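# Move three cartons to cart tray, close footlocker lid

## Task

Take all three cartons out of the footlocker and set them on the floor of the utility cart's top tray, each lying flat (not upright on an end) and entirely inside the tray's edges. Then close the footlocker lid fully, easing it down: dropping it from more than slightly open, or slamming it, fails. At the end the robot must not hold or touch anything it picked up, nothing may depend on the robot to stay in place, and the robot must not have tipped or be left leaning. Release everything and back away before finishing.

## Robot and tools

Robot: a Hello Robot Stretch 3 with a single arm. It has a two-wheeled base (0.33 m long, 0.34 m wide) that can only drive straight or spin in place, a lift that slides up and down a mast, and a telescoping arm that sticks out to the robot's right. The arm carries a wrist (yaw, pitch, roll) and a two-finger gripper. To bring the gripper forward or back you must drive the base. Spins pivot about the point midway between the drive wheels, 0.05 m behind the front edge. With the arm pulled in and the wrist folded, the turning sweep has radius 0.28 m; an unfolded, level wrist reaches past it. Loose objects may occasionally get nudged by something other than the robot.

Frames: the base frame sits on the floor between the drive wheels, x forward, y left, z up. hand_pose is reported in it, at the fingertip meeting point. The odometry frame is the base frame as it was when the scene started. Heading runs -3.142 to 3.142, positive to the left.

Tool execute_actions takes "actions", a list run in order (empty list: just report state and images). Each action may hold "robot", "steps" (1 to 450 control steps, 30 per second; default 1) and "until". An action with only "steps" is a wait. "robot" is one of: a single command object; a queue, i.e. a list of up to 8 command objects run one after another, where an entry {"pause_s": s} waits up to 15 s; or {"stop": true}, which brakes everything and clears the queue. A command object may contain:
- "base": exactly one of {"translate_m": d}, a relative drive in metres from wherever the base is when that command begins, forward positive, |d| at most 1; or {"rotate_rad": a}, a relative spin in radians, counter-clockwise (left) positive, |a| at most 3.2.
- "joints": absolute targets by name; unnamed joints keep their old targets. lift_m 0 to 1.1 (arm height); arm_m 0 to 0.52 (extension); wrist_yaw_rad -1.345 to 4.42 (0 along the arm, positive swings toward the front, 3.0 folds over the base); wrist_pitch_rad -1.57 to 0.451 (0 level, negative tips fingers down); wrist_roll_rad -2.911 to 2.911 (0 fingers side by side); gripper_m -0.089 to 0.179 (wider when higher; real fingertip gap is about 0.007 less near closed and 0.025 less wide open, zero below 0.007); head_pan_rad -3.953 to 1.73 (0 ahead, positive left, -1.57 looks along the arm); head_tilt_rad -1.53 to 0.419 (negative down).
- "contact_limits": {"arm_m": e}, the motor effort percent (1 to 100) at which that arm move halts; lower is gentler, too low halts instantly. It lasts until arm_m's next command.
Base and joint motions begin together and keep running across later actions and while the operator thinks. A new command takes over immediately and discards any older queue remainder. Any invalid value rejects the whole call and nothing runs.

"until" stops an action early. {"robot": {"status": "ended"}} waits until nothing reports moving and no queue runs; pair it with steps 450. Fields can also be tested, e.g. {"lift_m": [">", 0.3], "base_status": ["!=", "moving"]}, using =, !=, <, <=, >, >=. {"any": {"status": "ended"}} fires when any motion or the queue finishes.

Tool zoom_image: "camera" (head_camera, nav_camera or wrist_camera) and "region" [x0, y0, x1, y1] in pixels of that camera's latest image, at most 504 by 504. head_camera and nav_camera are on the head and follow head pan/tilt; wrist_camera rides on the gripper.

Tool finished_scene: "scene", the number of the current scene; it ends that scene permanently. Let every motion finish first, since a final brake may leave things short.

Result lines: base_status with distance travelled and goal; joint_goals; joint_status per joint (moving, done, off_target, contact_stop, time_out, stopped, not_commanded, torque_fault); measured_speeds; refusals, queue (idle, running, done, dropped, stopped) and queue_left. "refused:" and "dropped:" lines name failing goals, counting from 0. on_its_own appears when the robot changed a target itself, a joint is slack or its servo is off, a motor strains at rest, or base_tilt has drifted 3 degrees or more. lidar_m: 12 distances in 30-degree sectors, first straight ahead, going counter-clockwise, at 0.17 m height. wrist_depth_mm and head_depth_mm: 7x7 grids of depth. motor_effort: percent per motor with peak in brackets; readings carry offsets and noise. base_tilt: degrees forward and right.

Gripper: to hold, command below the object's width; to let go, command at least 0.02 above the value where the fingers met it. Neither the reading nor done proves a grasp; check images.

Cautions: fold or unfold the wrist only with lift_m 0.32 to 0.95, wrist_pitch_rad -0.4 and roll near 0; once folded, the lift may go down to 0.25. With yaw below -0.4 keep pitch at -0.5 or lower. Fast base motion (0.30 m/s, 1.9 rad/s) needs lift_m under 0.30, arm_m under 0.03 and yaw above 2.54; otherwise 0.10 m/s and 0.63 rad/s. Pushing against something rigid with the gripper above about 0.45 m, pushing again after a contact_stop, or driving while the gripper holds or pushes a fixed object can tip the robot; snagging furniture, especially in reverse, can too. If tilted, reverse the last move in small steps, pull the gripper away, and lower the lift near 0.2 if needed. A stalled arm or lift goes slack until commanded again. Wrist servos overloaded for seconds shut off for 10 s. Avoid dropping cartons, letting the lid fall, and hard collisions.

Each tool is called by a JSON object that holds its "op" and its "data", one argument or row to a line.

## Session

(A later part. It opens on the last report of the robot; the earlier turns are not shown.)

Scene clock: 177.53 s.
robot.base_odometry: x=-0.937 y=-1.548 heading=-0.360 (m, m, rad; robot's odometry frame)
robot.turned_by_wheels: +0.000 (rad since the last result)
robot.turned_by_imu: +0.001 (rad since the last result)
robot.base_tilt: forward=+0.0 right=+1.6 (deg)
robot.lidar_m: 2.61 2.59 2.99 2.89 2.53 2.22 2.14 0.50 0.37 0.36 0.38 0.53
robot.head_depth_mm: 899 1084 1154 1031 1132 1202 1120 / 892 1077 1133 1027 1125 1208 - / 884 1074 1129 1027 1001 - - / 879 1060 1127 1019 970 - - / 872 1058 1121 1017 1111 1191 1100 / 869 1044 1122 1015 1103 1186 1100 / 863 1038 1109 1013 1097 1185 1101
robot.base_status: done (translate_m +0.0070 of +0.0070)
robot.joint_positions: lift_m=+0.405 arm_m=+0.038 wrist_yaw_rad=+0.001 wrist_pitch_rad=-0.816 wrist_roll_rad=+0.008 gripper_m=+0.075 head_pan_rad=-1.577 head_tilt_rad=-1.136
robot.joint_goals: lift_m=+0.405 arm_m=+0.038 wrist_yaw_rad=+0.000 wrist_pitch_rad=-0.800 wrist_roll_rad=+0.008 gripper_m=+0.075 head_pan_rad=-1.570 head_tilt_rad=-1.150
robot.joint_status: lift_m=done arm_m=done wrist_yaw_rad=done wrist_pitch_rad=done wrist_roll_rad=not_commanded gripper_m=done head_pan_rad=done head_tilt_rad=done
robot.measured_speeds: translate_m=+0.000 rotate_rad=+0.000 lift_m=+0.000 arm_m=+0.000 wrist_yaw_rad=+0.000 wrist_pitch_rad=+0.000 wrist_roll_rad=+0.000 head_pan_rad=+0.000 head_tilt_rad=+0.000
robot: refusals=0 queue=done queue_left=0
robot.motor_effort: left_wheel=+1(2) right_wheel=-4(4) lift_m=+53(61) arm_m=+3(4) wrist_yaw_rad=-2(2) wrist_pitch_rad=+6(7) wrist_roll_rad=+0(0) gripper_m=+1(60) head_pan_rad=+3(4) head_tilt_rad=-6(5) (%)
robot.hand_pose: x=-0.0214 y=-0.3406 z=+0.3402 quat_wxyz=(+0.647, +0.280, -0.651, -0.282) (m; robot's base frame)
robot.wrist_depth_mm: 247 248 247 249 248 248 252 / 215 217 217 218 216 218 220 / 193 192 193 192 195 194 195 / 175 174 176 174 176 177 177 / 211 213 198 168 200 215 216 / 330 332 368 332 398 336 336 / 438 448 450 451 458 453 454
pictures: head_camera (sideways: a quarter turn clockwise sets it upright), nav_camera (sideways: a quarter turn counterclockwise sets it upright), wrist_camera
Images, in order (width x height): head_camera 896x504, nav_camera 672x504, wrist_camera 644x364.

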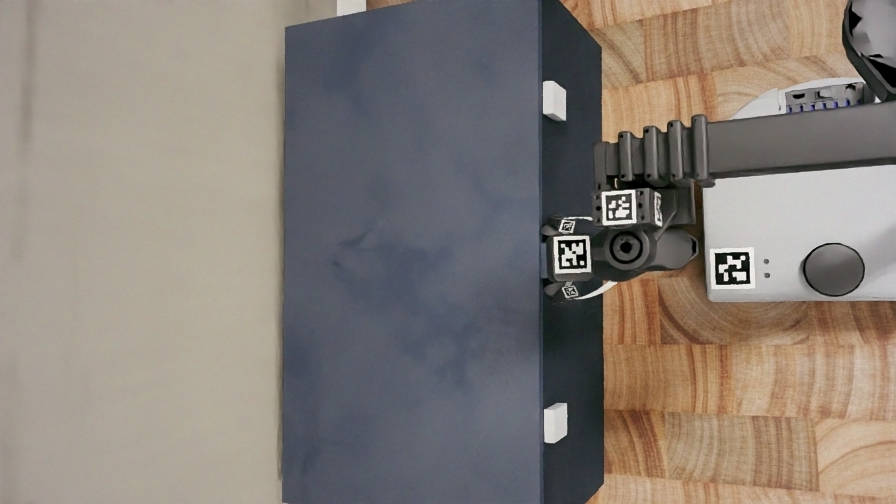

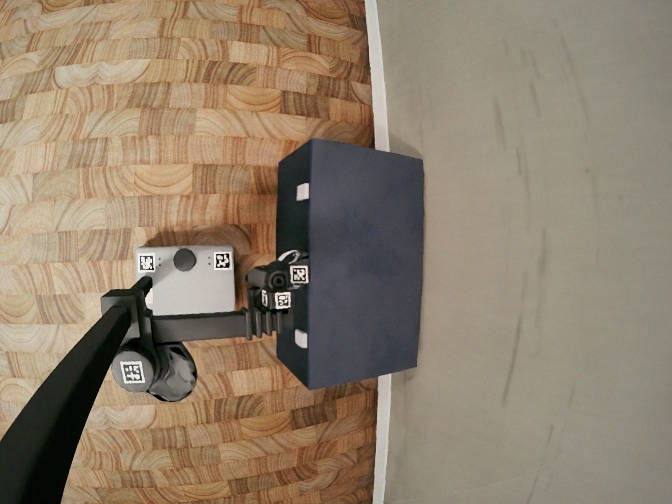

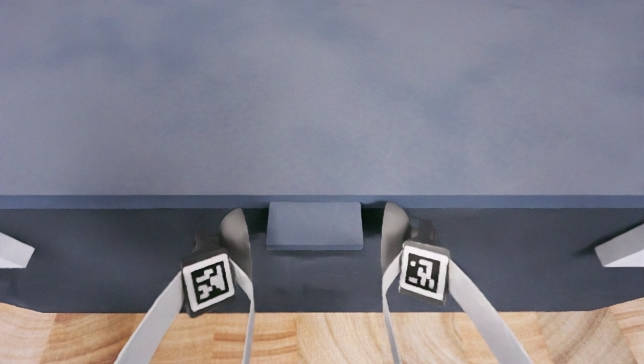

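{"op": "execute_actions", "data": {
  "actions": [
    {"robot":{"joints":{"gripper_m":0.02}},"steps":100,"until":{"robot":{"status":"ended"}}}
  ]
}}

Scene clock: 184.73 s.
robot.base_odometry: x=-0.937 y=-1.548 heading=-0.360 (m, m, rad; robot's odometry frame)
robot.turned_by_wheels: +0.000 (rad since the last result)
robot.turned_by_imu: +0.001 (rad since the last result)
robot.base_tilt: forward=-0.1 right=+1.6 (deg)
robot.lidar_m: 2.62 2.59 2.99 2.89 2.53 2.23 2.14 0.50 0.37 0.36 0.38 0.53
robot.head_depth_mm: 896 1087 1151 1028 1128 1197 1116 / 889 1082 1133 1028 1125 1208 - / 881 1072 1128 1021 1003 - - / 877 1064 1124 1022 970 - - / 872 1054 1125 1019 1112 1191 1098 / 869 1045 1122 1019 1104 1188 1099 / 865 1035 1112 1013 1093 1180 1102
robot.base_status: done (translate_m +0.0070 of +0.0070)
robot.joint_positions: lift_m=+0.405 arm_m=+0.038 wrist_yaw_rad=+0.000 wrist_pitch_rad=-0.817 wrist_roll_rad=+0.008 gripper_m=+0.021 head_pan_rad=-1.577 head_tilt_rad=-1.136
robot.joint_goals: lift_m=+0.405 arm_m=+0.038 wrist_yaw_rad=+0.000 wrist_pitch_rad=-0.800 wrist_roll_rad=+0.008 gripper_m=+0.020 head_pan_rad=-1.570 head_tilt_rad=-1.150
robot.joint_status: lift_m=done arm_m=done wrist_yaw_rad=done wrist_pitch_rad=done wrist_roll_rad=not_commanded gripper_m=done head_pan_rad=done head_tilt_rad=done
robot.measured_speeds: translate_m=+0.000 rotate_rad=+0.000 lift_m=+0.000 arm_m=+0.000 wrist_yaw_rad=+0.000 wrist_pitch_rad=+0.000 wrist_roll_rad=+0.000 head_pan_rad=+0.000 head_tilt_rad=+0.000
robot: refusals=0 queue=done queue_left=0
robot.motor_effort: left_wheel=+2(2) right_wheel=-5(4) lift_m=+52(52) arm_m=+3(3) wrist_yaw_rad=+0(1) wrist_pitch_rad=+7(7) wrist_roll_rad=+0(0) gripper_m=-24(86) head_pan_rad=+3(3) head_tilt_rad=-6(6) (%)
robot.hand_pose: x=-0.0216 y=-0.3405 z=+0.3400 quat_wxyz=(+0.646, +0.280, -0.651, -0.282) (m; robot's base frame)
robot.wrist_depth_mm: 245 246 248 247 249 251 249 / 215 215 216 217 217 218 219 / 191 192 191 192 191 193 195 / 175 176 176 174 177 177 178 / 213 213 199 168 208 216 216 / 327 323 374 329 377 337 342 / 450 458 455 455 454 454 452
pictures: head_camera (sideways: a quarter turn clockwise sets it upright), nav_camera (sideways: a quarter turn counterclockwise sets it upright), wrist_camera
Images, in order (width x height): head_camera 896x504, nav_camera 672x504, wrist_camera 644x364.

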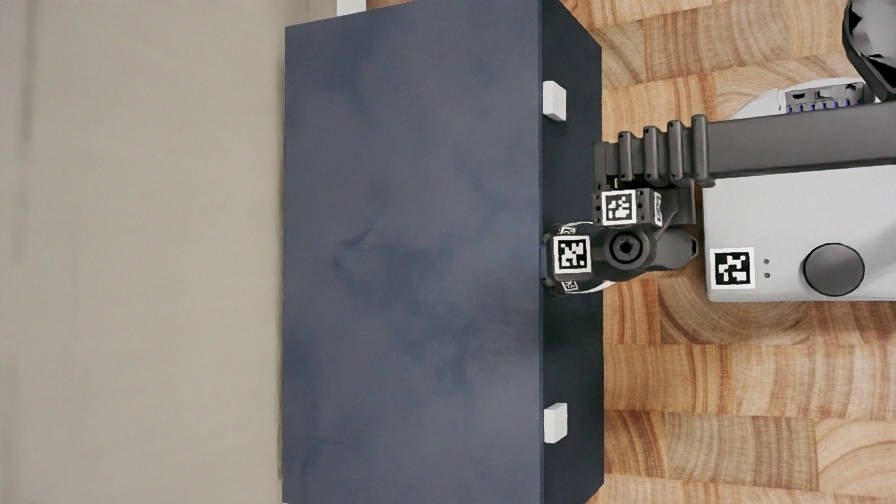

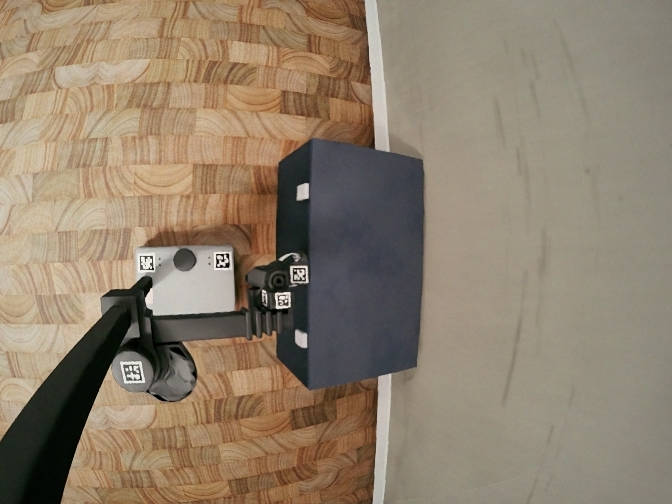

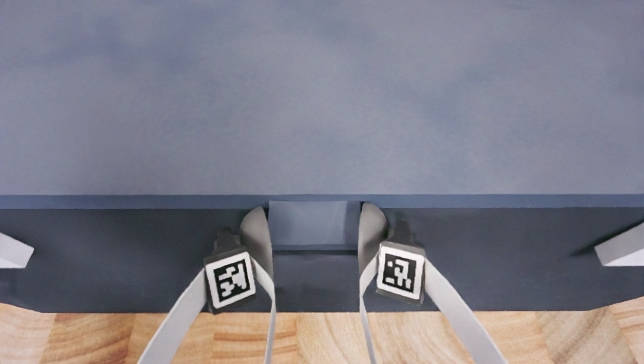

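{"op": "execute_actions", "data": {
  "actions": [
    {"robot":[{"joints":{"gripper_m":-0.01}},{"joints":{"lift_m":0.455,"arm_m":0.041}}],"steps":150,"until":{"robot":{"status":"ended"}}}
  ]
}}

Scene clock: 195.83 s.
robot.base_odometry: x=-0.937 y=-1.548 heading=-0.360 (m, m, rad; robot's odometry frame)
robot.turned_by_wheels: +0.000 (rad since the last result)
robot.turned_by_imu: +0.001 (rad since the last result)
robot.base_tilt: forward=+0.0 right=+1.6 (deg)
robot.lidar_m: 2.61 2.59 2.99 2.89 2.53 2.23 2.14 0.50 0.37 0.36 0.38 0.53
robot.head_depth_mm: 899 1087 1152 1032 1127 1200 1124 / 890 1083 1137 1028 1043 1199 - / 884 1071 1131 1025 972 - - / 882 1063 1125 1021 971 - - / 875 1052 1118 1017 1111 1188 1104 / 870 1045 1118 1015 1106 1186 1095 / 861 1039 1114 1010 1097 1185 1094
robot.base_status: done (translate_m +0.0070 of +0.0070)
robot.joint_positions: lift_m=+0.455 arm_m=+0.041 wrist_yaw_rad=+0.001 wrist_pitch_rad=-0.814 wrist_roll_rad=+0.008 gripper_m=-0.010 head_pan_rad=-1.577 head_tilt_rad=-1.136
robot.joint_goals: lift_m=+0.455 arm_m=+0.041 wrist_yaw_rad=+0.000 wrist_pitch_rad=-0.800 wrist_roll_rad=+0.008 gripper_m=-0.010 head_pan_rad=-1.570 head_tilt_rad=-1.150
robot.joint_status: lift_m=done arm_m=done wrist_yaw_rad=done wrist_pitch_rad=done wrist_roll_rad=not_commanded gripper_m=done head_pan_rad=done head_tilt_rad=done
robot.measured_speeds: translate_m=+0.000 rotate_rad=+0.000 lift_m=+0.000 arm_m=+0.000 wrist_yaw_rad=+0.000 wrist_pitch_rad=+0.000 wrist_roll_rad=+0.000 head_pan_rad=+0.000 head_tilt_rad=+0.000
robot: refusals=0 queue=done queue_left=0
robot.motor_effort: left_wheel=+2(2) right_wheel=-4(5) lift_m=+52(54) arm_m=+2(5) wrist_yaw_rad=-1(1) wrist_pitch_rad=+6(23) wrist_roll_rad=+0(0) gripper_m=-7(98) head_pan_rad=+3(3) head_tilt_rad=-5(6) (%)
robot.hand_pose: x=-0.0215 y=-0.3441 z=+0.3905 quat_wxyz=(+0.647, +0.279, -0.651, -0.281) (m; robot's base frame)
robot.wrist_depth_mm: 335 331 331 334 336 338 343 / 290 290 292 290 293 294 294 / 255 257 257 259 260 263 260 / 233 231 233 233 235 232 236 / 218 218 219 - 220 219 221 / 311 314 314 - 318 320 276 / 489 486 485 499 497 482 504
pictures: head_camera (sideways: a quarter turn clockwise sets it upright), nav_camera (sideways: a quarter turn counterclockwise sets it upright), wrist_camera
Images, in order (width x height): head_camera 896x504, nav_camera 672x504, wrist_camera 644x364.

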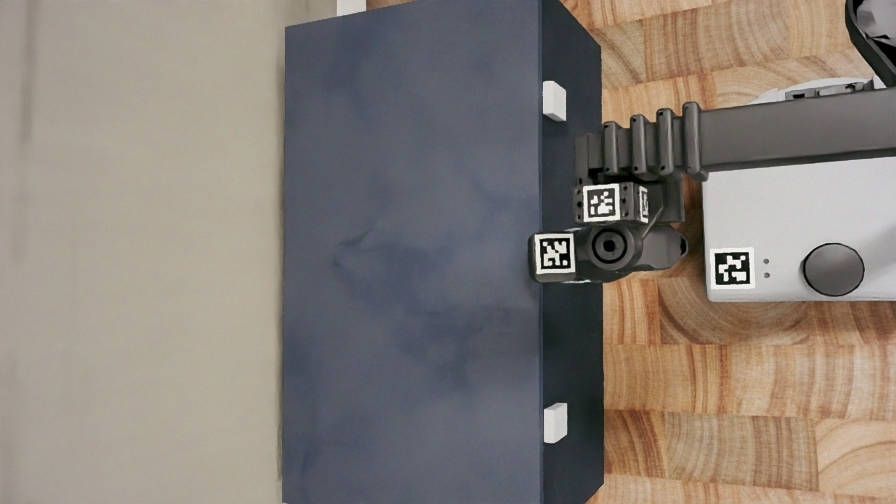

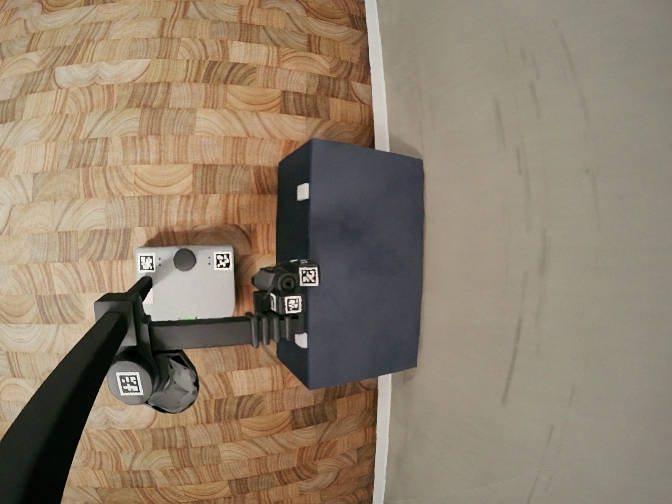

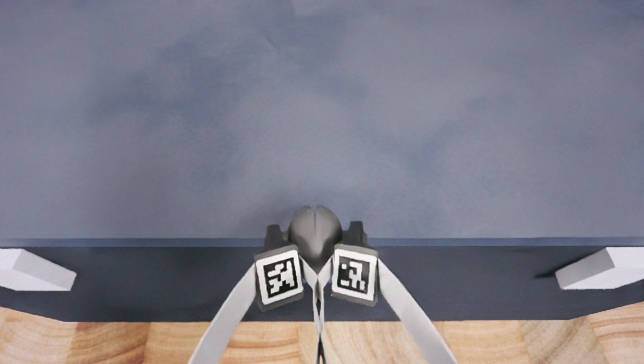

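{"op": "execute_actions", "data": {
  "actions": [
    {"robot":[{"joints":{"arm_m":0.0,"wrist_pitch_rad":-0.64,"wrist_roll_rad":1.57,"gripper_m":0.12}},{"joints":{"lift_m":0.377}}],"steps":250,"until":{"robot":{"status":"ended"}}}
  ]
}}

Scene clock: 264.80 s.
robot.base_odometry: x=-0.937 y=-1.548 heading=-0.360 (m, m, rad; robot's odometry frame)
robot.turned_by_wheels: +0.000 (rad since the last result)
robot.turned_by_imu: +0.001 (rad since the last result)
robot.base_tilt: forward=-0.1 right=+1.6 (deg)
robot.lidar_m: 2.62 2.59 2.99 2.89 2.53 2.23 2.14 0.50 0.37 0.36 0.38 0.53
robot.head_depth_mm: 894 1088 1148 1031 1128 1198 1129 / 891 1083 1132 1026 1128 1205 - / 883 1072 1125 1025 1122 - - / 876 1064 1125 1024 1073 - - / 875 1054 1122 1019 1111 1193 1096 / 868 1050 1119 1018 1105 1181 1099 / 861 1041 1116 1012 1104 1183 1097
robot.base_status: done (translate_m +0.0070 of +0.0070)
robot.joint_positions: lift_m=+0.377 arm_m=+0.000 wrist_yaw_rad=+0.001 wrist_pitch_rad=-0.654 wrist_roll_rad=+1.567 gripper_m=+0.120 head_pan_rad=-1.577 head_tilt_rad=-1.136
robot.joint_goals: lift_m=+0.377 arm_m=+0.000 wrist_yaw_rad=+0.000 wrist_pitch_rad=-0.640 wrist_roll_rad=+1.570 gripper_m=+0.120 head_pan_rad=-1.570 head_tilt_rad=-1.150
robot.joint_status: lift_m=done arm_m=done wrist_yaw_rad=done wrist_pitch_rad=done wrist_roll_rad=done gripper_m=done head_pan_rad=done head_tilt_rad=done
robot.measured_speeds: translate_m=+0.000 rotate_rad=+0.000 lift_m=+0.000 arm_m=+0.000 wrist_yaw_rad=+0.000 wrist_pitch_rad=+0.000 wrist_roll_rad=+0.000 head_pan_rad=+0.000 head_tilt_rad=+0.000
robot: refusals=0 queue=done queue_left=0
robot.motor_effort: left_wheel=+1(2) right_wheel=-4(4) lift_m=+27(49) arm_m=-3(3) wrist_yaw_rad=-1(1) wrist_pitch_rad=+6(6) wrist_roll_rad=+1(2) gripper_m=+0(81) head_pan_rad=+3(3) head_tilt_rad=-6(6) (%)
robot.hand_pose: x=-0.0214 y=-0.3338 z=+0.3409 quat_wxyz=(+0.002, +0.001, -0.947, -0.322) (m; robot's base frame)
robot.wrist_depth_mm: 490 345 182 181 232 325 325 / 502 372 191 187 242 351 326 / 504 410 200 193 255 372 337 / 511 460 209 199 268 379 340 / 516 568 210 184 268 396 346 / 529 580 224 218 281 400 353 / 529 578 247 228 312 440 353
pictures: head_camera (sideways: a quarter turn clockwise sets it upright), nav_camera (sideways: a quarter turn counterclockwise sets it upright), wrist_camera
Images, in order (width x height): head_camera 896x504, nav_camera 672x504, wrist_camera 644x364.

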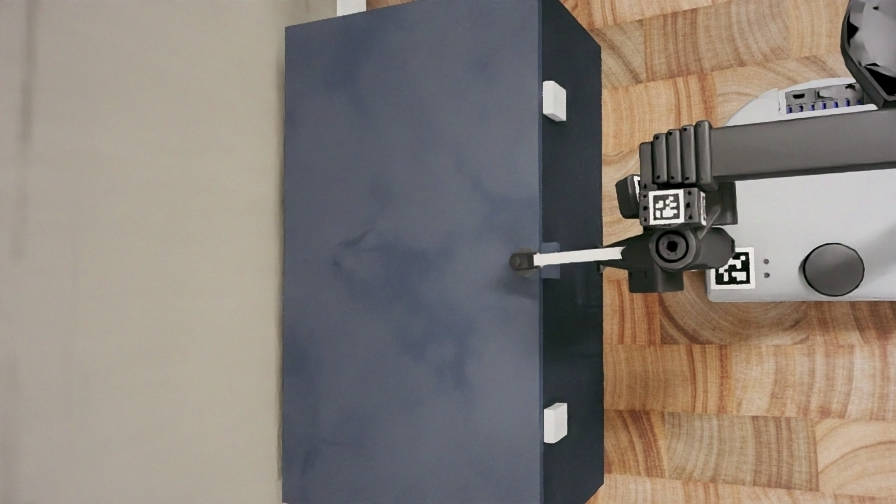

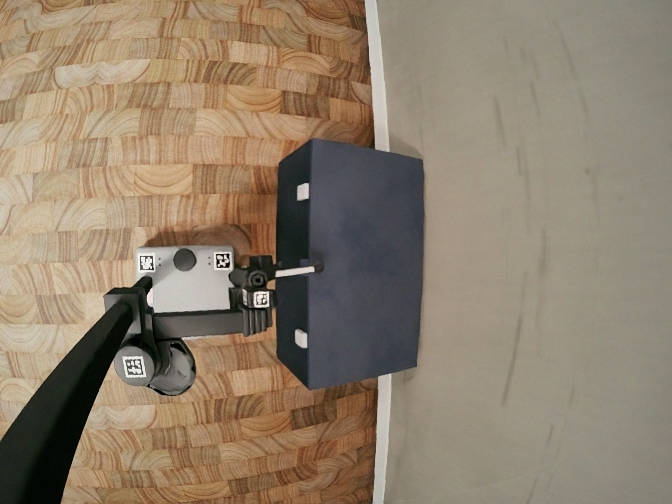

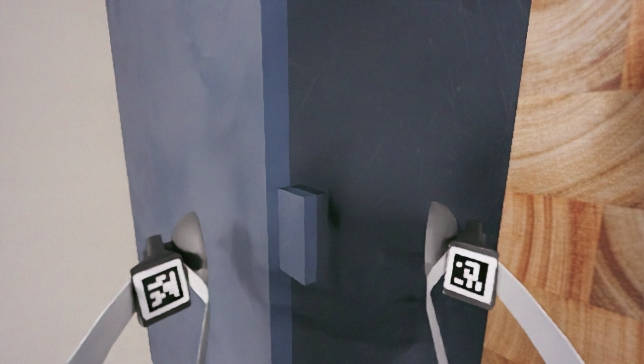

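{"op": "execute_actions", "data": {
  "actions": [
    {"robot":{"joints":{"arm_m":0.05},"contact_limits":{"arm_m":12}},"steps":250,"until":{"robot":{"status":"ended"}}}
  ]
}}

Scene clock: 273.20 s.
robot.base_odometry: x=-0.937 y=-1.548 heading=-0.360 (m, m, rad; robot's odometry frame)
robot.turned_by_wheels: +0.000 (rad since the last result)
robot.turned_by_imu: +0.001 (rad since the last result)
robot.base_tilt: forward=-0.1 right=+1.7 (deg)
robot.lidar_m: 2.61 2.60 2.99 2.89 2.52 2.22 2.14 0.50 0.37 0.36 0.38 0.53
robot.head_depth_mm: 898 1089 1146 1027 1130 1195 1128 / 893 1075 1132 1022 1121 1211 - / 887 1068 1131 1020 975 - - / 877 1065 1122 1017 970 - - / 871 1056 1121 1015 1112 1191 1104 / 869 1046 1120 1014 1105 1185 1096 / 860 1034 1113 1009 1103 1174 1091
robot.base_status: done (translate_m +0.0070 of +0.0070)
robot.joint_positions: lift_m=+0.377 arm_m=+0.050 wrist_yaw_rad=+0.001 wrist_pitch_rad=-0.654 wrist_roll_rad=+1.567 gripper_m=+0.120 head_pan_rad=-1.577 head_tilt_rad=-1.136
robot.joint_goals: lift_m=+0.377 arm_m=+0.050 wrist_yaw_rad=+0.000 wrist_pitch_rad=-0.640 wrist_roll_rad=+1.570 gripper_m=+0.120 head_pan_rad=-1.570 head_tilt_rad=-1.150
robot.joint_status: lift_m=done arm_m=done wrist_yaw_rad=done wrist_pitch_rad=done wrist_roll_rad=done gripper_m=done head_pan_rad=done head_tilt_rad=done
robot.measured_speeds: translate_m=+0.000 rotate_rad=+0.000 lift_m=+0.000 arm_m=+0.000 wrist_yaw_rad=+0.000 wrist_pitch_rad=+0.000 wrist_roll_rad=+0.000 head_pan_rad=+0.000 head_tilt_rad=+0.000
robot: refusals=0 queue=done queue_left=0
robot.motor_effort: left_wheel=+2(2) right_wheel=-4(4) lift_m=+27(27) arm_m=+3(1) wrist_yaw_rad=-1(1) wrist_pitch_rad=+6(6) wrist_roll_rad=+1(1) gripper_m=+0(0) head_pan_rad=+3(3) head_tilt_rad=-7(5) (%)
robot.contact_limits: arm_m 12 (drawing in: default 20, maximum 32; extending or still: default 26, maximum 43)
robot.hand_pose: x=-0.0214 y=-0.3832 z=+0.3409 quat_wxyz=(+0.002, +0.001, -0.947, -0.322) (m; robot's base frame)
robot.wrist_depth_mm: 452 344 182 131 156 218 310 / 453 371 190 135 163 235 323 / 469 405 200 141 171 249 336 / 483 460 211 147 180 269 340 / 485 524 209 146 134 317 349 / 487 546 222 153 166 376 355 / 491 560 246 166 210 325 351
pictures: head_camera (sideways: a quarter turn clockwise sets it upright), nav_camera (sideways: a quarter turn counterclockwise sets it upright), wrist_camera
Images, in order (width x height): head_camera 896x504, nav_camera 672x504, wrist_camera 644x364.

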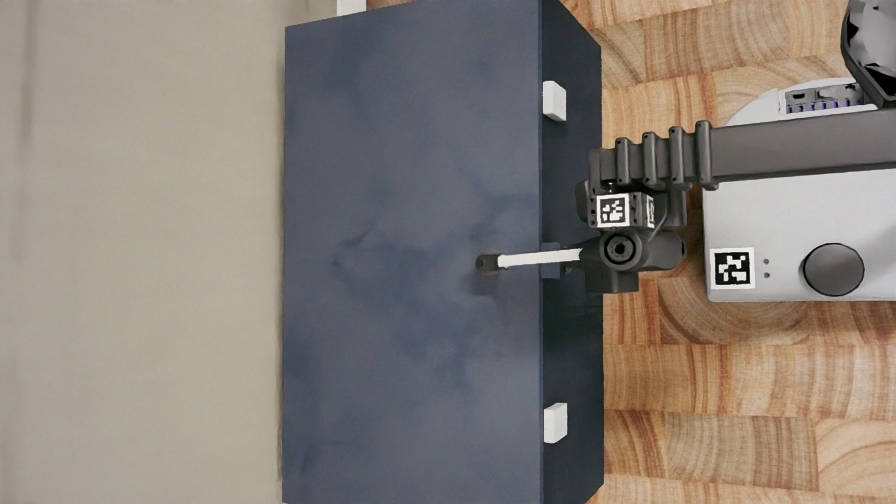

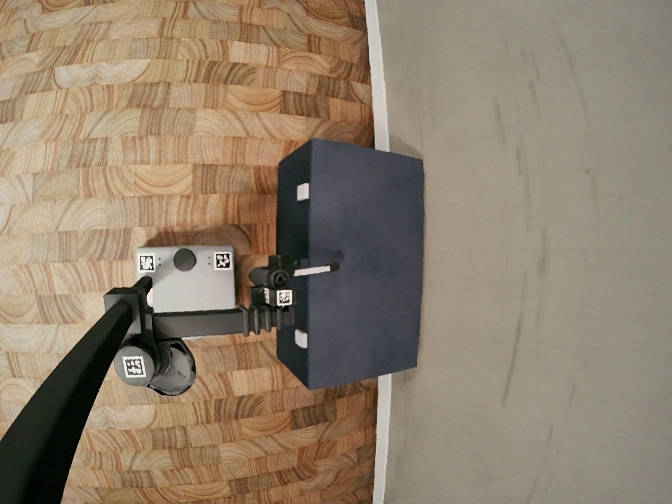

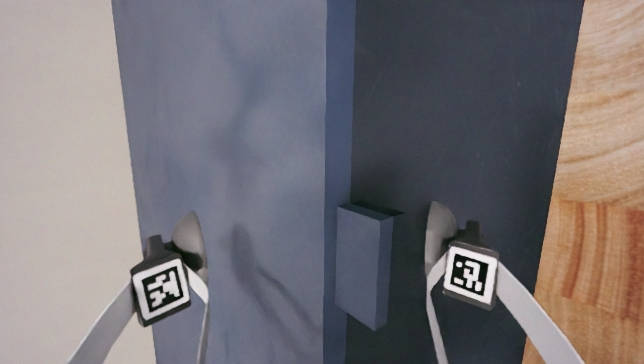

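{"op": "execute_actions", "data": {
  "actions": [
    {"robot":{"joints":{"arm_m":0.062},"contact_limits":{"arm_m":8}},"steps":100,"until":{"robot":{"status":"ended"}}},
    {"robot":{"joints":{"lift_m":0.43}},"steps":100,"until":{"robot":{"status":"ended"}}}
  ]
}}

Scene clock: 280.50 s.
robot.base_odometry: x=-0.937 y=-1.548 heading=-0.360 (m, m, rad; robot's odometry frame)
robot.turned_by_wheels: +0.000 (rad since the last result)
robot.turned_by_imu: +0.001 (rad since the last result)
robot.base_tilt: forward=+0.0 right=+1.7 (deg)
robot.lidar_m: 2.62 2.59 2.99 2.89 2.52 2.23 2.13 0.49 0.36 0.35 0.37 0.52
robot.head_depth_mm: 901 1085 1151 1029 1098 1199 1122 / 891 1079 1127 1025 1098 1212 - / 882 1073 1131 1023 974 - - / 878 1062 1125 1024 968 1205 - / 875 1055 1121 1015 1080 1185 1097 / 866 1047 1117 1014 1075 1187 1101 / 860 1039 1112 1014 1075 1180 1095
robot.base_status: done (translate_m +0.0070 of +0.0070)
robot.joint_positions: lift_m=+0.415 arm_m=+0.062 wrist_yaw_rad=+0.001 wrist_pitch_rad=-0.698 wrist_roll_rad=+1.570 gripper_m=+0.120 head_pan_rad=-1.577 head_tilt_rad=-1.136
robot.joint_goals: lift_m=+0.415 arm_m=+0.062 wrist_yaw_rad=+0.000 wrist_pitch_rad=-0.640 wrist_roll_rad=+1.570 gripper_m=+0.120 head_pan_rad=-1.570 head_tilt_rad=-1.150
robot.joint_status: lift_m=contact_stop arm_m=done wrist_yaw_rad=done wrist_pitch_rad=done wrist_roll_rad=done gripper_m=done head_pan_rad=done head_tilt_rad=done
robot.measured_speeds: translate_m=+0.000 rotate_rad=+0.000 lift_m=-0.006 arm_m=+0.000 wrist_yaw_rad=+0.000 wrist_pitch_rad=-0.264 wrist_roll_rad=+0.000 head_pan_rad=+0.000 head_tilt_rad=+0.000
robot: refusals=0 queue=dropped queue_left=0
robot.on_its_own: lift_m is slack since a contact_stop, until your next command for it (your +0.430 is given up)
robot.motor_effort: left_wheel=+2(2) right_wheel=-6(7) lift_m=+57(94) arm_m=-4(6) wrist_yaw_rad=-2(2) wrist_pitch_rad=+30(30) wrist_roll_rad=+0(1) gripper_m=-11(12) head_pan_rad=+3(3) head_tilt_rad=-6(7) (%)
robot.contact_limits: arm_m 8 (drawing in: default 20, maximum 32; extending or still: default 26, maximum 43)
robot.hand_pose: x=-0.0212 y=-0.3880 z=+0.3705 quat_wxyz=(+0.001, +0.001, -0.940, -0.342) (m; robot's base frame)
robot.wrist_depth_mm: 451 386 231 165 142 209 332 / 453 413 240 169 146 223 340 / 464 446 252 175 153 240 357 / 468 496 267 181 154 262 364 / 477 534 265 188 150 352 366 / 480 529 280 193 156 298 372 / 475 553 309 203 192 360 372
pictures: head_camera (sideways: a quarter turn clockwise sets it upright), nav_camera (sideways: a quarter turn counterclockwise sets it upright), wrist_camera
Images, in order (width x height): head_camera 896x504, nav_camera 672x504, wrist_camera 644x364.

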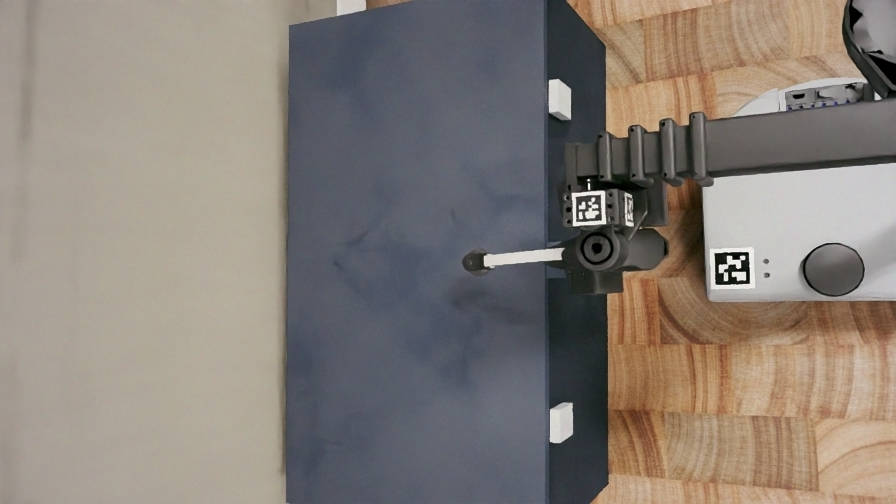

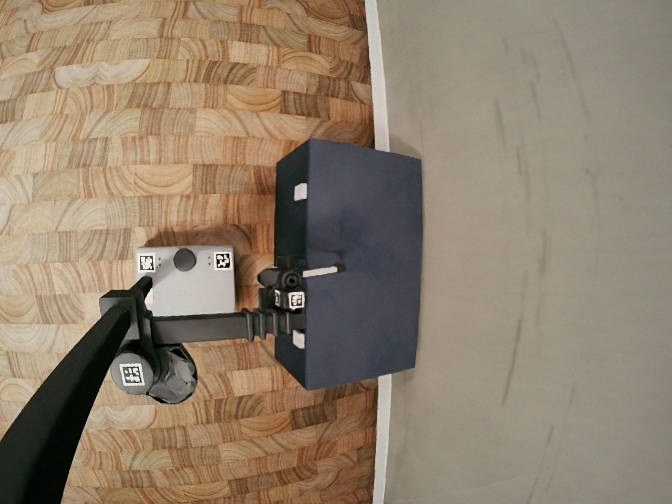

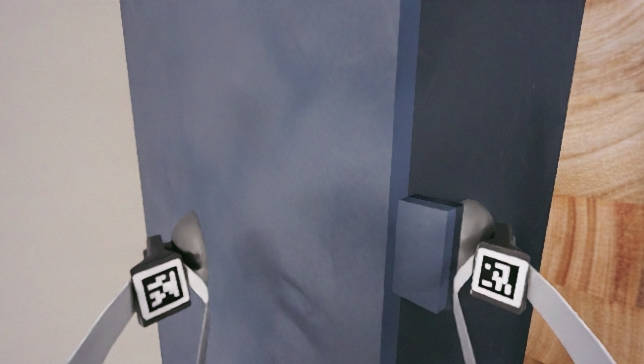

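{"op": "execute_actions", "data": {
  "actions": [
    {"robot":{"joints":{"lift_m":0.385,"head_tilt_rad":-1.25,"head_pan_rad":-1.3}},"steps":100,"until":{"robot":{"status":"ended"}}}
  ]
}}

{"op": "zoom_image", "data": {
  "camera": "head_camera",
  "region": [380, 150, 620, 350]
}}

Scene clock: 288.47 s.
robot.base_odometry: x=-0.937 y=-1.548 heading=-0.360 (m, m, rad; robot's odometry frame)
robot.turned_by_wheels: +0.000 (rad since the last result)
robot.turned_by_imu: +0.001 (rad since the last result)
robot.base_tilt: forward=+0.0 right=+1.6 (deg)
robot.lidar_m: 2.61 2.59 3.00 2.89 2.53 2.23 2.14 0.48 0.36 0.35 0.36 0.50
robot.head_depth_mm: 897 1099 1059 980 1149 1190 1133 / 922 1102 1054 980 1115 1191 - / 946 1111 1049 977 - - - / 967 1119 1046 992 1248 - - / 997 1125 1040 1001 1254 1177 1104 / 1019 1219 1039 1026 1241 1175 1104 / 1047 1317 1430 1317 1253 1172 1096
robot.base_status: done (translate_m +0.0070 of +0.0070)
robot.joint_positions: lift_m=+0.386 arm_m=+0.062 wrist_yaw_rad=+0.000 wrist_pitch_rad=-0.700 wrist_roll_rad=+1.570 gripper_m=+0.120 head_pan_rad=-1.307 head_tilt_rad=-1.235
robot.joint_goals: lift_m=+0.385 arm_m=+0.062 wrist_yaw_rad=+0.000 wrist_pitch_rad=-0.640 wrist_roll_rad=+1.570 gripper_m=+0.120 head_pan_rad=-1.300 head_tilt_rad=-1.250
robot.joint_status: lift_m=done arm_m=done wrist_yaw_rad=done wrist_pitch_rad=done wrist_roll_rad=done gripper_m=done head_pan_rad=done head_tilt_rad=done
robot.measured_speeds: translate_m=+0.000 rotate_rad=+0.000 lift_m=+0.000 arm_m=+0.000 wrist_yaw_rad=+0.000 wrist_pitch_rad=+0.000 wrist_roll_rad=+0.000 head_pan_rad=+0.000 head_tilt_rad=+0.000
robot: refusals=0 queue=done queue_left=0
robot.motor_effort: left_wheel=+1(2) right_wheel=-3(6) lift_m=+24(52) arm_m=-1(4) wrist_yaw_rad=+0(2) wrist_pitch_rad=+25(35) wrist_roll_rad=+0(0) gripper_m=-5(12) head_pan_rad=+3(22) head_tilt_rad=-6(15) (%)
robot.contact_limits: arm_m 8 (drawing in: default 20, maximum 32; extending or still: default 26, maximum 43)
robot.hand_pose: x=-0.0214 y=-0.3873 z=+0.3405 quat_wxyz=(+0.001, +0.000, -0.939, -0.343) (m; robot's base frame)
robot.wrist_depth_mm: 446 297 175 124 129 191 308 / 459 317 183 128 135 206 323 / 459 346 192 133 142 223 326 / 462 376 201 137 149 241 341 / 468 473 202 143 123 294 345 / 484 531 212 148 125 362 353 / 482 461 232 154 151 310 352
pictures: head_camera (sideways: a quarter turn clockwise sets it upright), nav_camera (sideways: a quarter turn counterclockwise sets it upright), wrist_camera
Images, in order (width x height): head_camera 896x504, nav_camera 672x504, wrist_camera 644x364.

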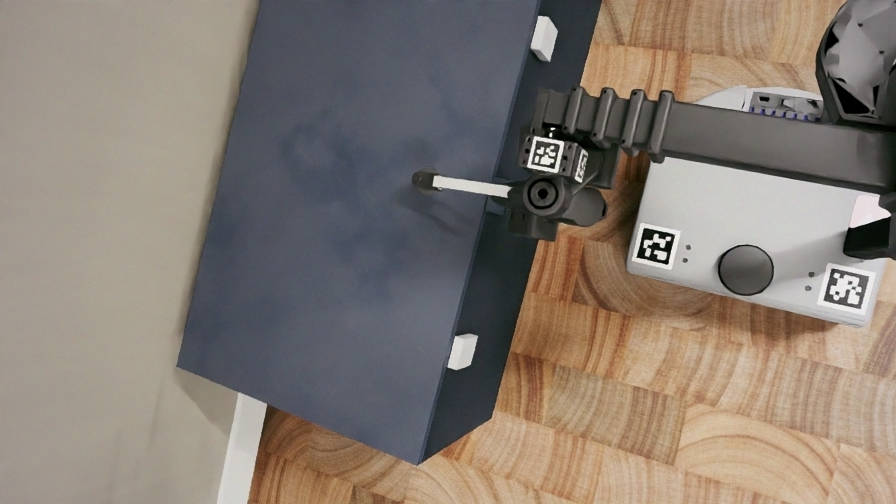

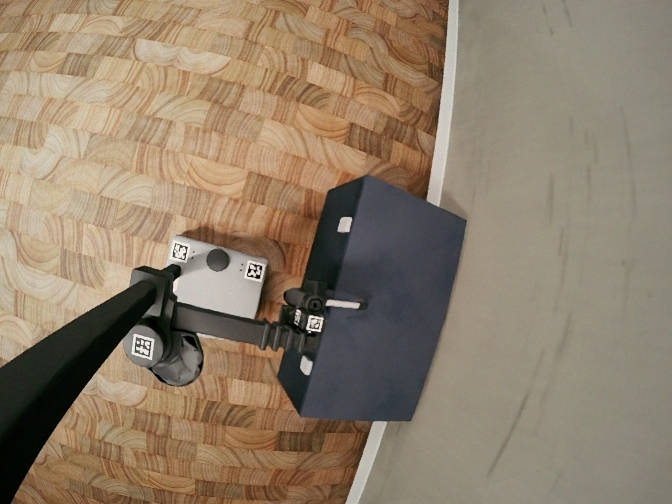

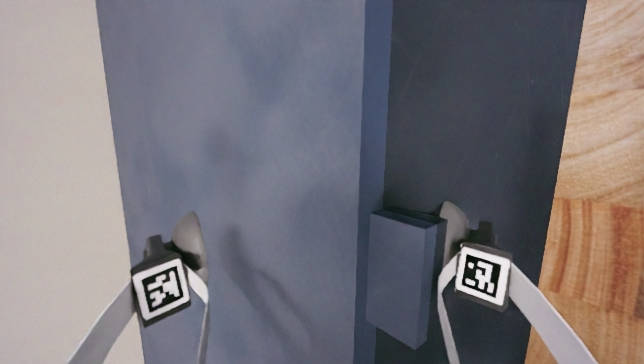

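Region (380, 150, 620, 350) of head_camera's 896x504 image, scaled by 2.100, with more detail than that image has.

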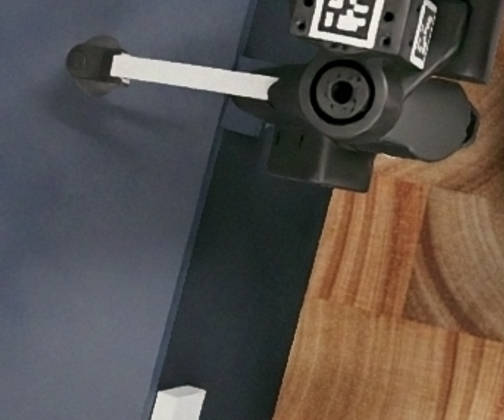

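{"op": "execute_actions", "data": {
  "actions": [
    {"robot":{"joints":{"arm_m":0.043,"head_pan_rad":-1.57,"head_tilt_rad":-1.15}},"steps":100,"until":{"robot":{"status":"ended"}}},
    {"robot":{"joints":{"lift_m":0.41}},"steps":100,"until":{"robot":{"status":"ended"}}},
    {"steps":10}
  ]
}}

Scene clock: 300.30 s.
robot.base_odometry: x=-0.937 y=-1.548 heading=-0.360 (m, m, rad; robot's odometry frame)
robot.turned_by_wheels: +0.000 (rad since the last result)
robot.turned_by_imu: +0.001 (rad since the last result)
robot.base_tilt: forward=-0.1 right=+1.7 (deg)
robot.lidar_m: 2.62 2.59 2.99 2.89 2.53 2.23 2.14 0.48 0.35 0.34 0.36 0.50
robot.head_depth_mm: 902 1095 1118 1021 1099 1204 1130 / 896 1084 1117 1019 1102 1202 - / 894 1084 1115 1018 964 - - / 886 1073 1110 1015 964 - - / 884 1065 1107 1010 1098 1184 1101 / 880 1062 1107 1009 1103 1181 1098 / 876 1061 1100 1002 1100 1176 1097
robot.base_status: done (translate_m +0.0070 of +0.0070)
robot.joint_positions: lift_m=+0.409 arm_m=+0.043 wrist_yaw_rad=+0.001 wrist_pitch_rad=-0.686 wrist_roll_rad=+1.570 gripper_m=+0.120 head_pan_rad=-1.563 head_tilt_rad=-1.150
robot.joint_goals: lift_m=+0.410 arm_m=+0.043 wrist_yaw_rad=+0.000 wrist_pitch_rad=-0.640 wrist_roll_rad=+1.570 gripper_m=+0.120 head_pan_rad=-1.570 head_tilt_rad=-1.150
robot.joint_status: lift_m=done arm_m=done wrist_yaw_rad=done wrist_pitch_rad=done wrist_roll_rad=done gripper_m=done head_pan_rad=done head_tilt_rad=done
robot.measured_speeds: translate_m=+0.000 rotate_rad=+0.000 lift_m=+0.000 arm_m=+0.000 wrist_yaw_rad=+0.000 wrist_pitch_rad=+0.000 wrist_roll_rad=+0.000 head_pan_rad=+0.000 head_tilt_rad=+0.000
robot: refusals=0 queue=done queue_left=0
robot.motor_effort: left_wheel=+2(1) right_wheel=-5(5) lift_m=+73(78) arm_m=-3(5) wrist_yaw_rad=-1(1) wrist_pitch_rad=+19(25) wrist_roll_rad=+0(0) gripper_m=-9(8) head_pan_rad=-3(22) head_tilt_rad=+0(7) (%)
robot.hand_pose: x=-0.0213 y=-0.3711 z=+0.3665 quat_wxyz=(+0.001, +0.000, -0.942, -0.337) (m; robot's base frame)
robot.wrist_depth_mm: 454 389 227 159 148 217 330 / 470 419 236 164 154 231 339 / 471 457 249 170 161 250 356 / 487 515 263 176 163 271 360 / 484 534 264 183 150 336 365 / 490 548 273 190 157 - 374 / 500 572 300 196 197 343 368
pictures: head_camera (sideways: a quarter turn clockwise sets it upright), nav_camera (sideways: a quarter turn counterclockwise sets it upright), wrist_camera
Images, in order (width x height): head_camera 896x504, nav_camera 672x504, wrist_camera 644x364.

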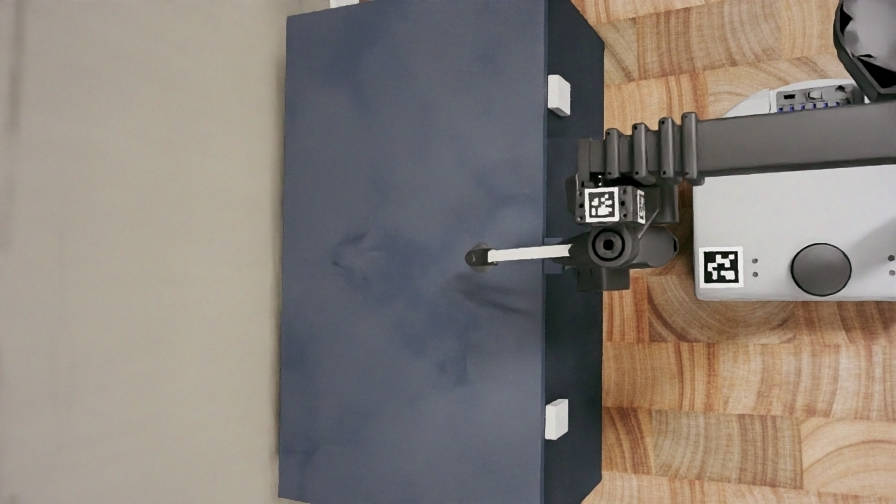

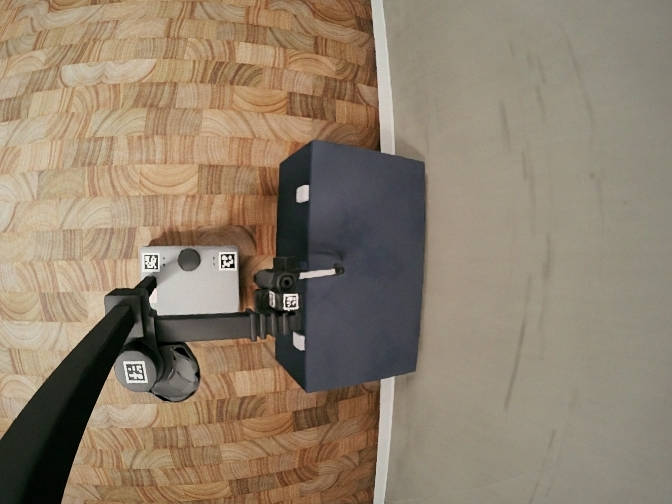

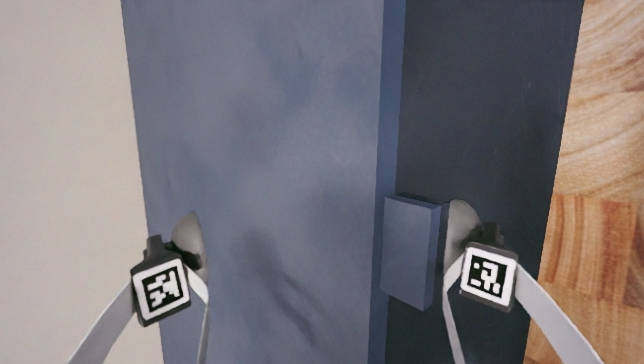

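{"op": "zoom_image", "data": {
  "camera": "head_camera",
  "region": [500, 360, 620, 480]
}}

{"op": "zoom_image", "data": {
  "camera": "wrist_camera",
  "region": [330, 100, 530, 330]
}}

Region (500, 360, 620, 480) of head_camera's 896x504 image, scaled by 4.200, with more detail than that image has.

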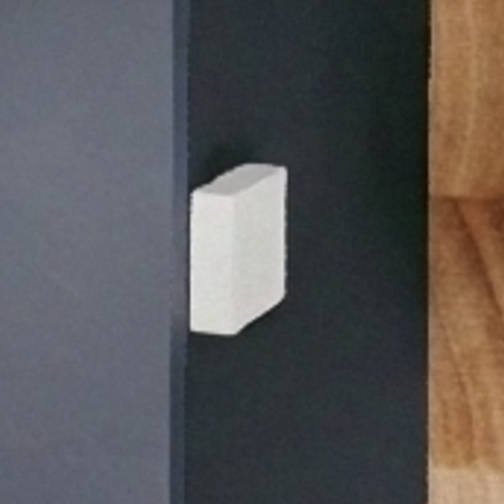

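Region (330, 100, 530, 330) of wrist_camera's 644x364 image, scaled by 2.191; it fills the left 438 columns of this view, and the rest is white.

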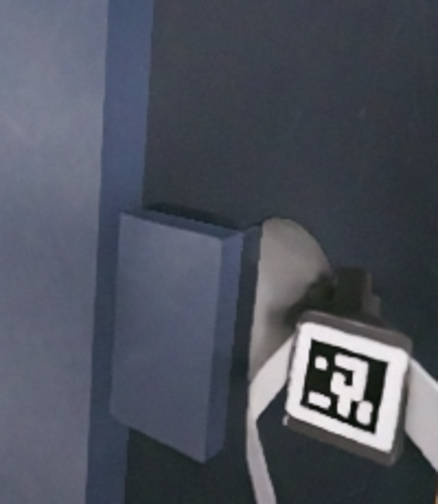

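{"op": "execute_actions", "data": {
  "actions": [
    {"robot":[{"joints":{"lift_m":0.417}},{"joints":{"lift_m":0.424}},{"joints":{"lift_m":0.431}}],"steps":150,"until":{"robot":{"status":"ended"}}},
    {"steps":10}
  ]
}}

Scene clock: 321.63 s.
robot.base_odometry: x=-0.937 y=-1.548 heading=-0.360 (m, m, rad; robot's odometry frame)
robot.turned_by_wheels: +0.000 (rad since the last result)
robot.turned_by_imu: +0.001 (rad since the last result)
robot.base_tilt: forward=-0.1 right=+1.7 (deg)
robot.lidar_m: 2.61 2.59 2.99 2.88 2.53 2.23 2.14 0.46 0.35 0.33 0.35 0.49
robot.head_depth_mm: 901 1094 1122 1022 1078 1195 1127 / 894 1086 1118 1020 1073 1215 - / 893 1077 1117 1020 971 - - / 887 1076 1111 1011 961 - - / 884 1069 1110 1011 1073 1183 1099 / 879 1061 1107 1009 1073 1181 1100 / 877 1055 1102 1005 1074 1175 1098
robot.base_status: done (translate_m +0.0070 of +0.0070)
robot.joint_positions: lift_m=+0.412 arm_m=+0.043 wrist_yaw_rad=+0.001 wrist_pitch_rad=-0.707 wrist_roll_rad=+1.570 gripper_m=+0.120 head_pan_rad=-1.563 head_tilt_rad=-1.150
robot.joint_goals: lift_m=+0.412 arm_m=+0.043 wrist_yaw_rad=+0.000 wrist_pitch_rad=-0.640 wrist_roll_rad=+1.570 gripper_m=+0.120 head_pan_rad=-1.570 head_tilt_rad=-1.150
robot.joint_status: lift_m=contact_stop arm_m=done wrist_yaw_rad=done wrist_pitch_rad=done wrist_roll_rad=done gripper_m=done head_pan_rad=done head_tilt_rad=done
robot.measured_speeds: translate_m=+0.000 rotate_rad=+0.000 lift_m=-0.004 arm_m=+0.000 wrist_yaw_rad=+0.000 wrist_pitch_rad=+0.000 wrist_roll_rad=+0.000 head_pan_rad=+0.000 head_tilt_rad=+0.000
robot: refusals=0 queue=dropped queue_left=0
robot.on_its_own: lift_m is slack since a contact_stop, until your next command for it (your +0.417 is given up)
robot.motor_effort: left_wheel=+2(2) right_wheel=-5(5) lift_m=+45(80) arm_m=-3(4) wrist_yaw_rad=-1(1) wrist_pitch_rad=+27(29) wrist_roll_rad=+0(0) gripper_m=-9(11) head_pan_rad=-3(3) head_tilt_rad=+0(1) (%)
robot.hand_pose: x=-0.0213 y=-0.3672 z=+0.3657 quat_wxyz=(+0.001, +0.000, -0.938, -0.347) (m; robot's base frame)
robot.wrist_depth_mm: 457 363 221 158 144 216 332 / 466 394 230 164 150 233 344 / 475 428 241 169 158 250 359 / 476 473 253 173 157 273 361 / 490 542 255 181 148 353 372 / 493 551 269 188 156 392 374 / 502 573 295 196 194 365 369
pictures: head_camera (sideways: a quarter turn clockwise sets it upright), nav_camera (sideways: a quarter turn counterclockwise sets it upright), wrist_camera
dropped: robot: command 0 of its queue: lift_m: contact_stop
Images, in order (width x height): head_camera 896x504, nav_camera 672x504, wrist_camera 644x364.

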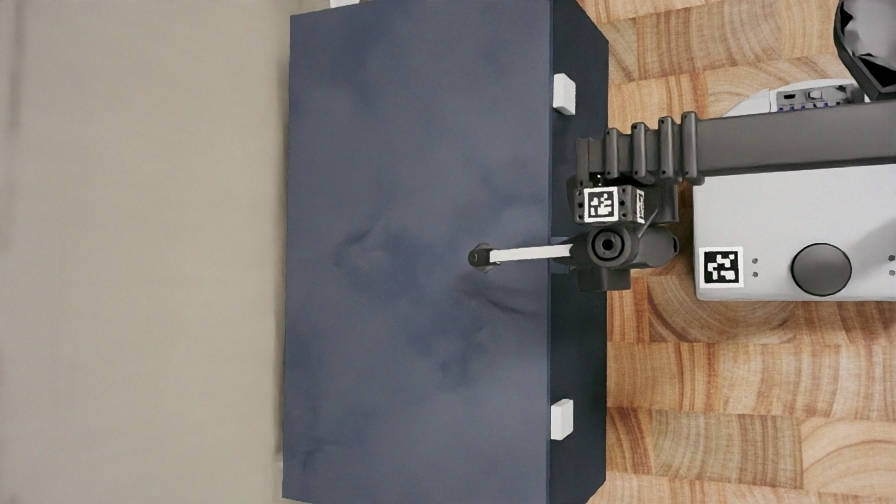

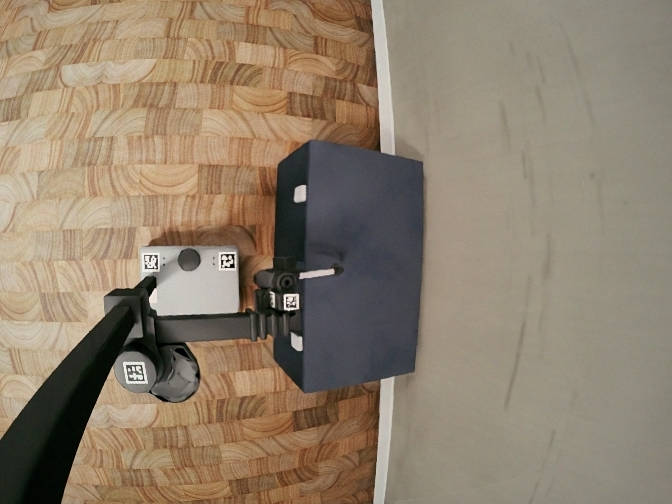

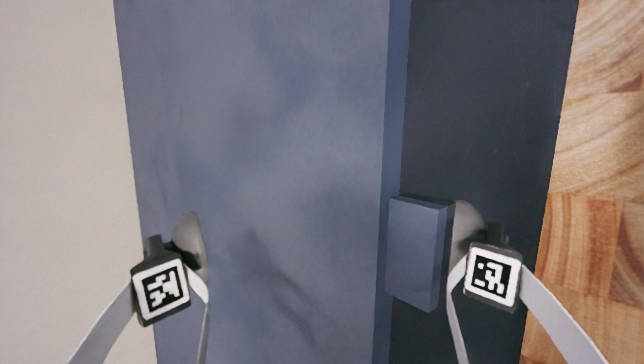

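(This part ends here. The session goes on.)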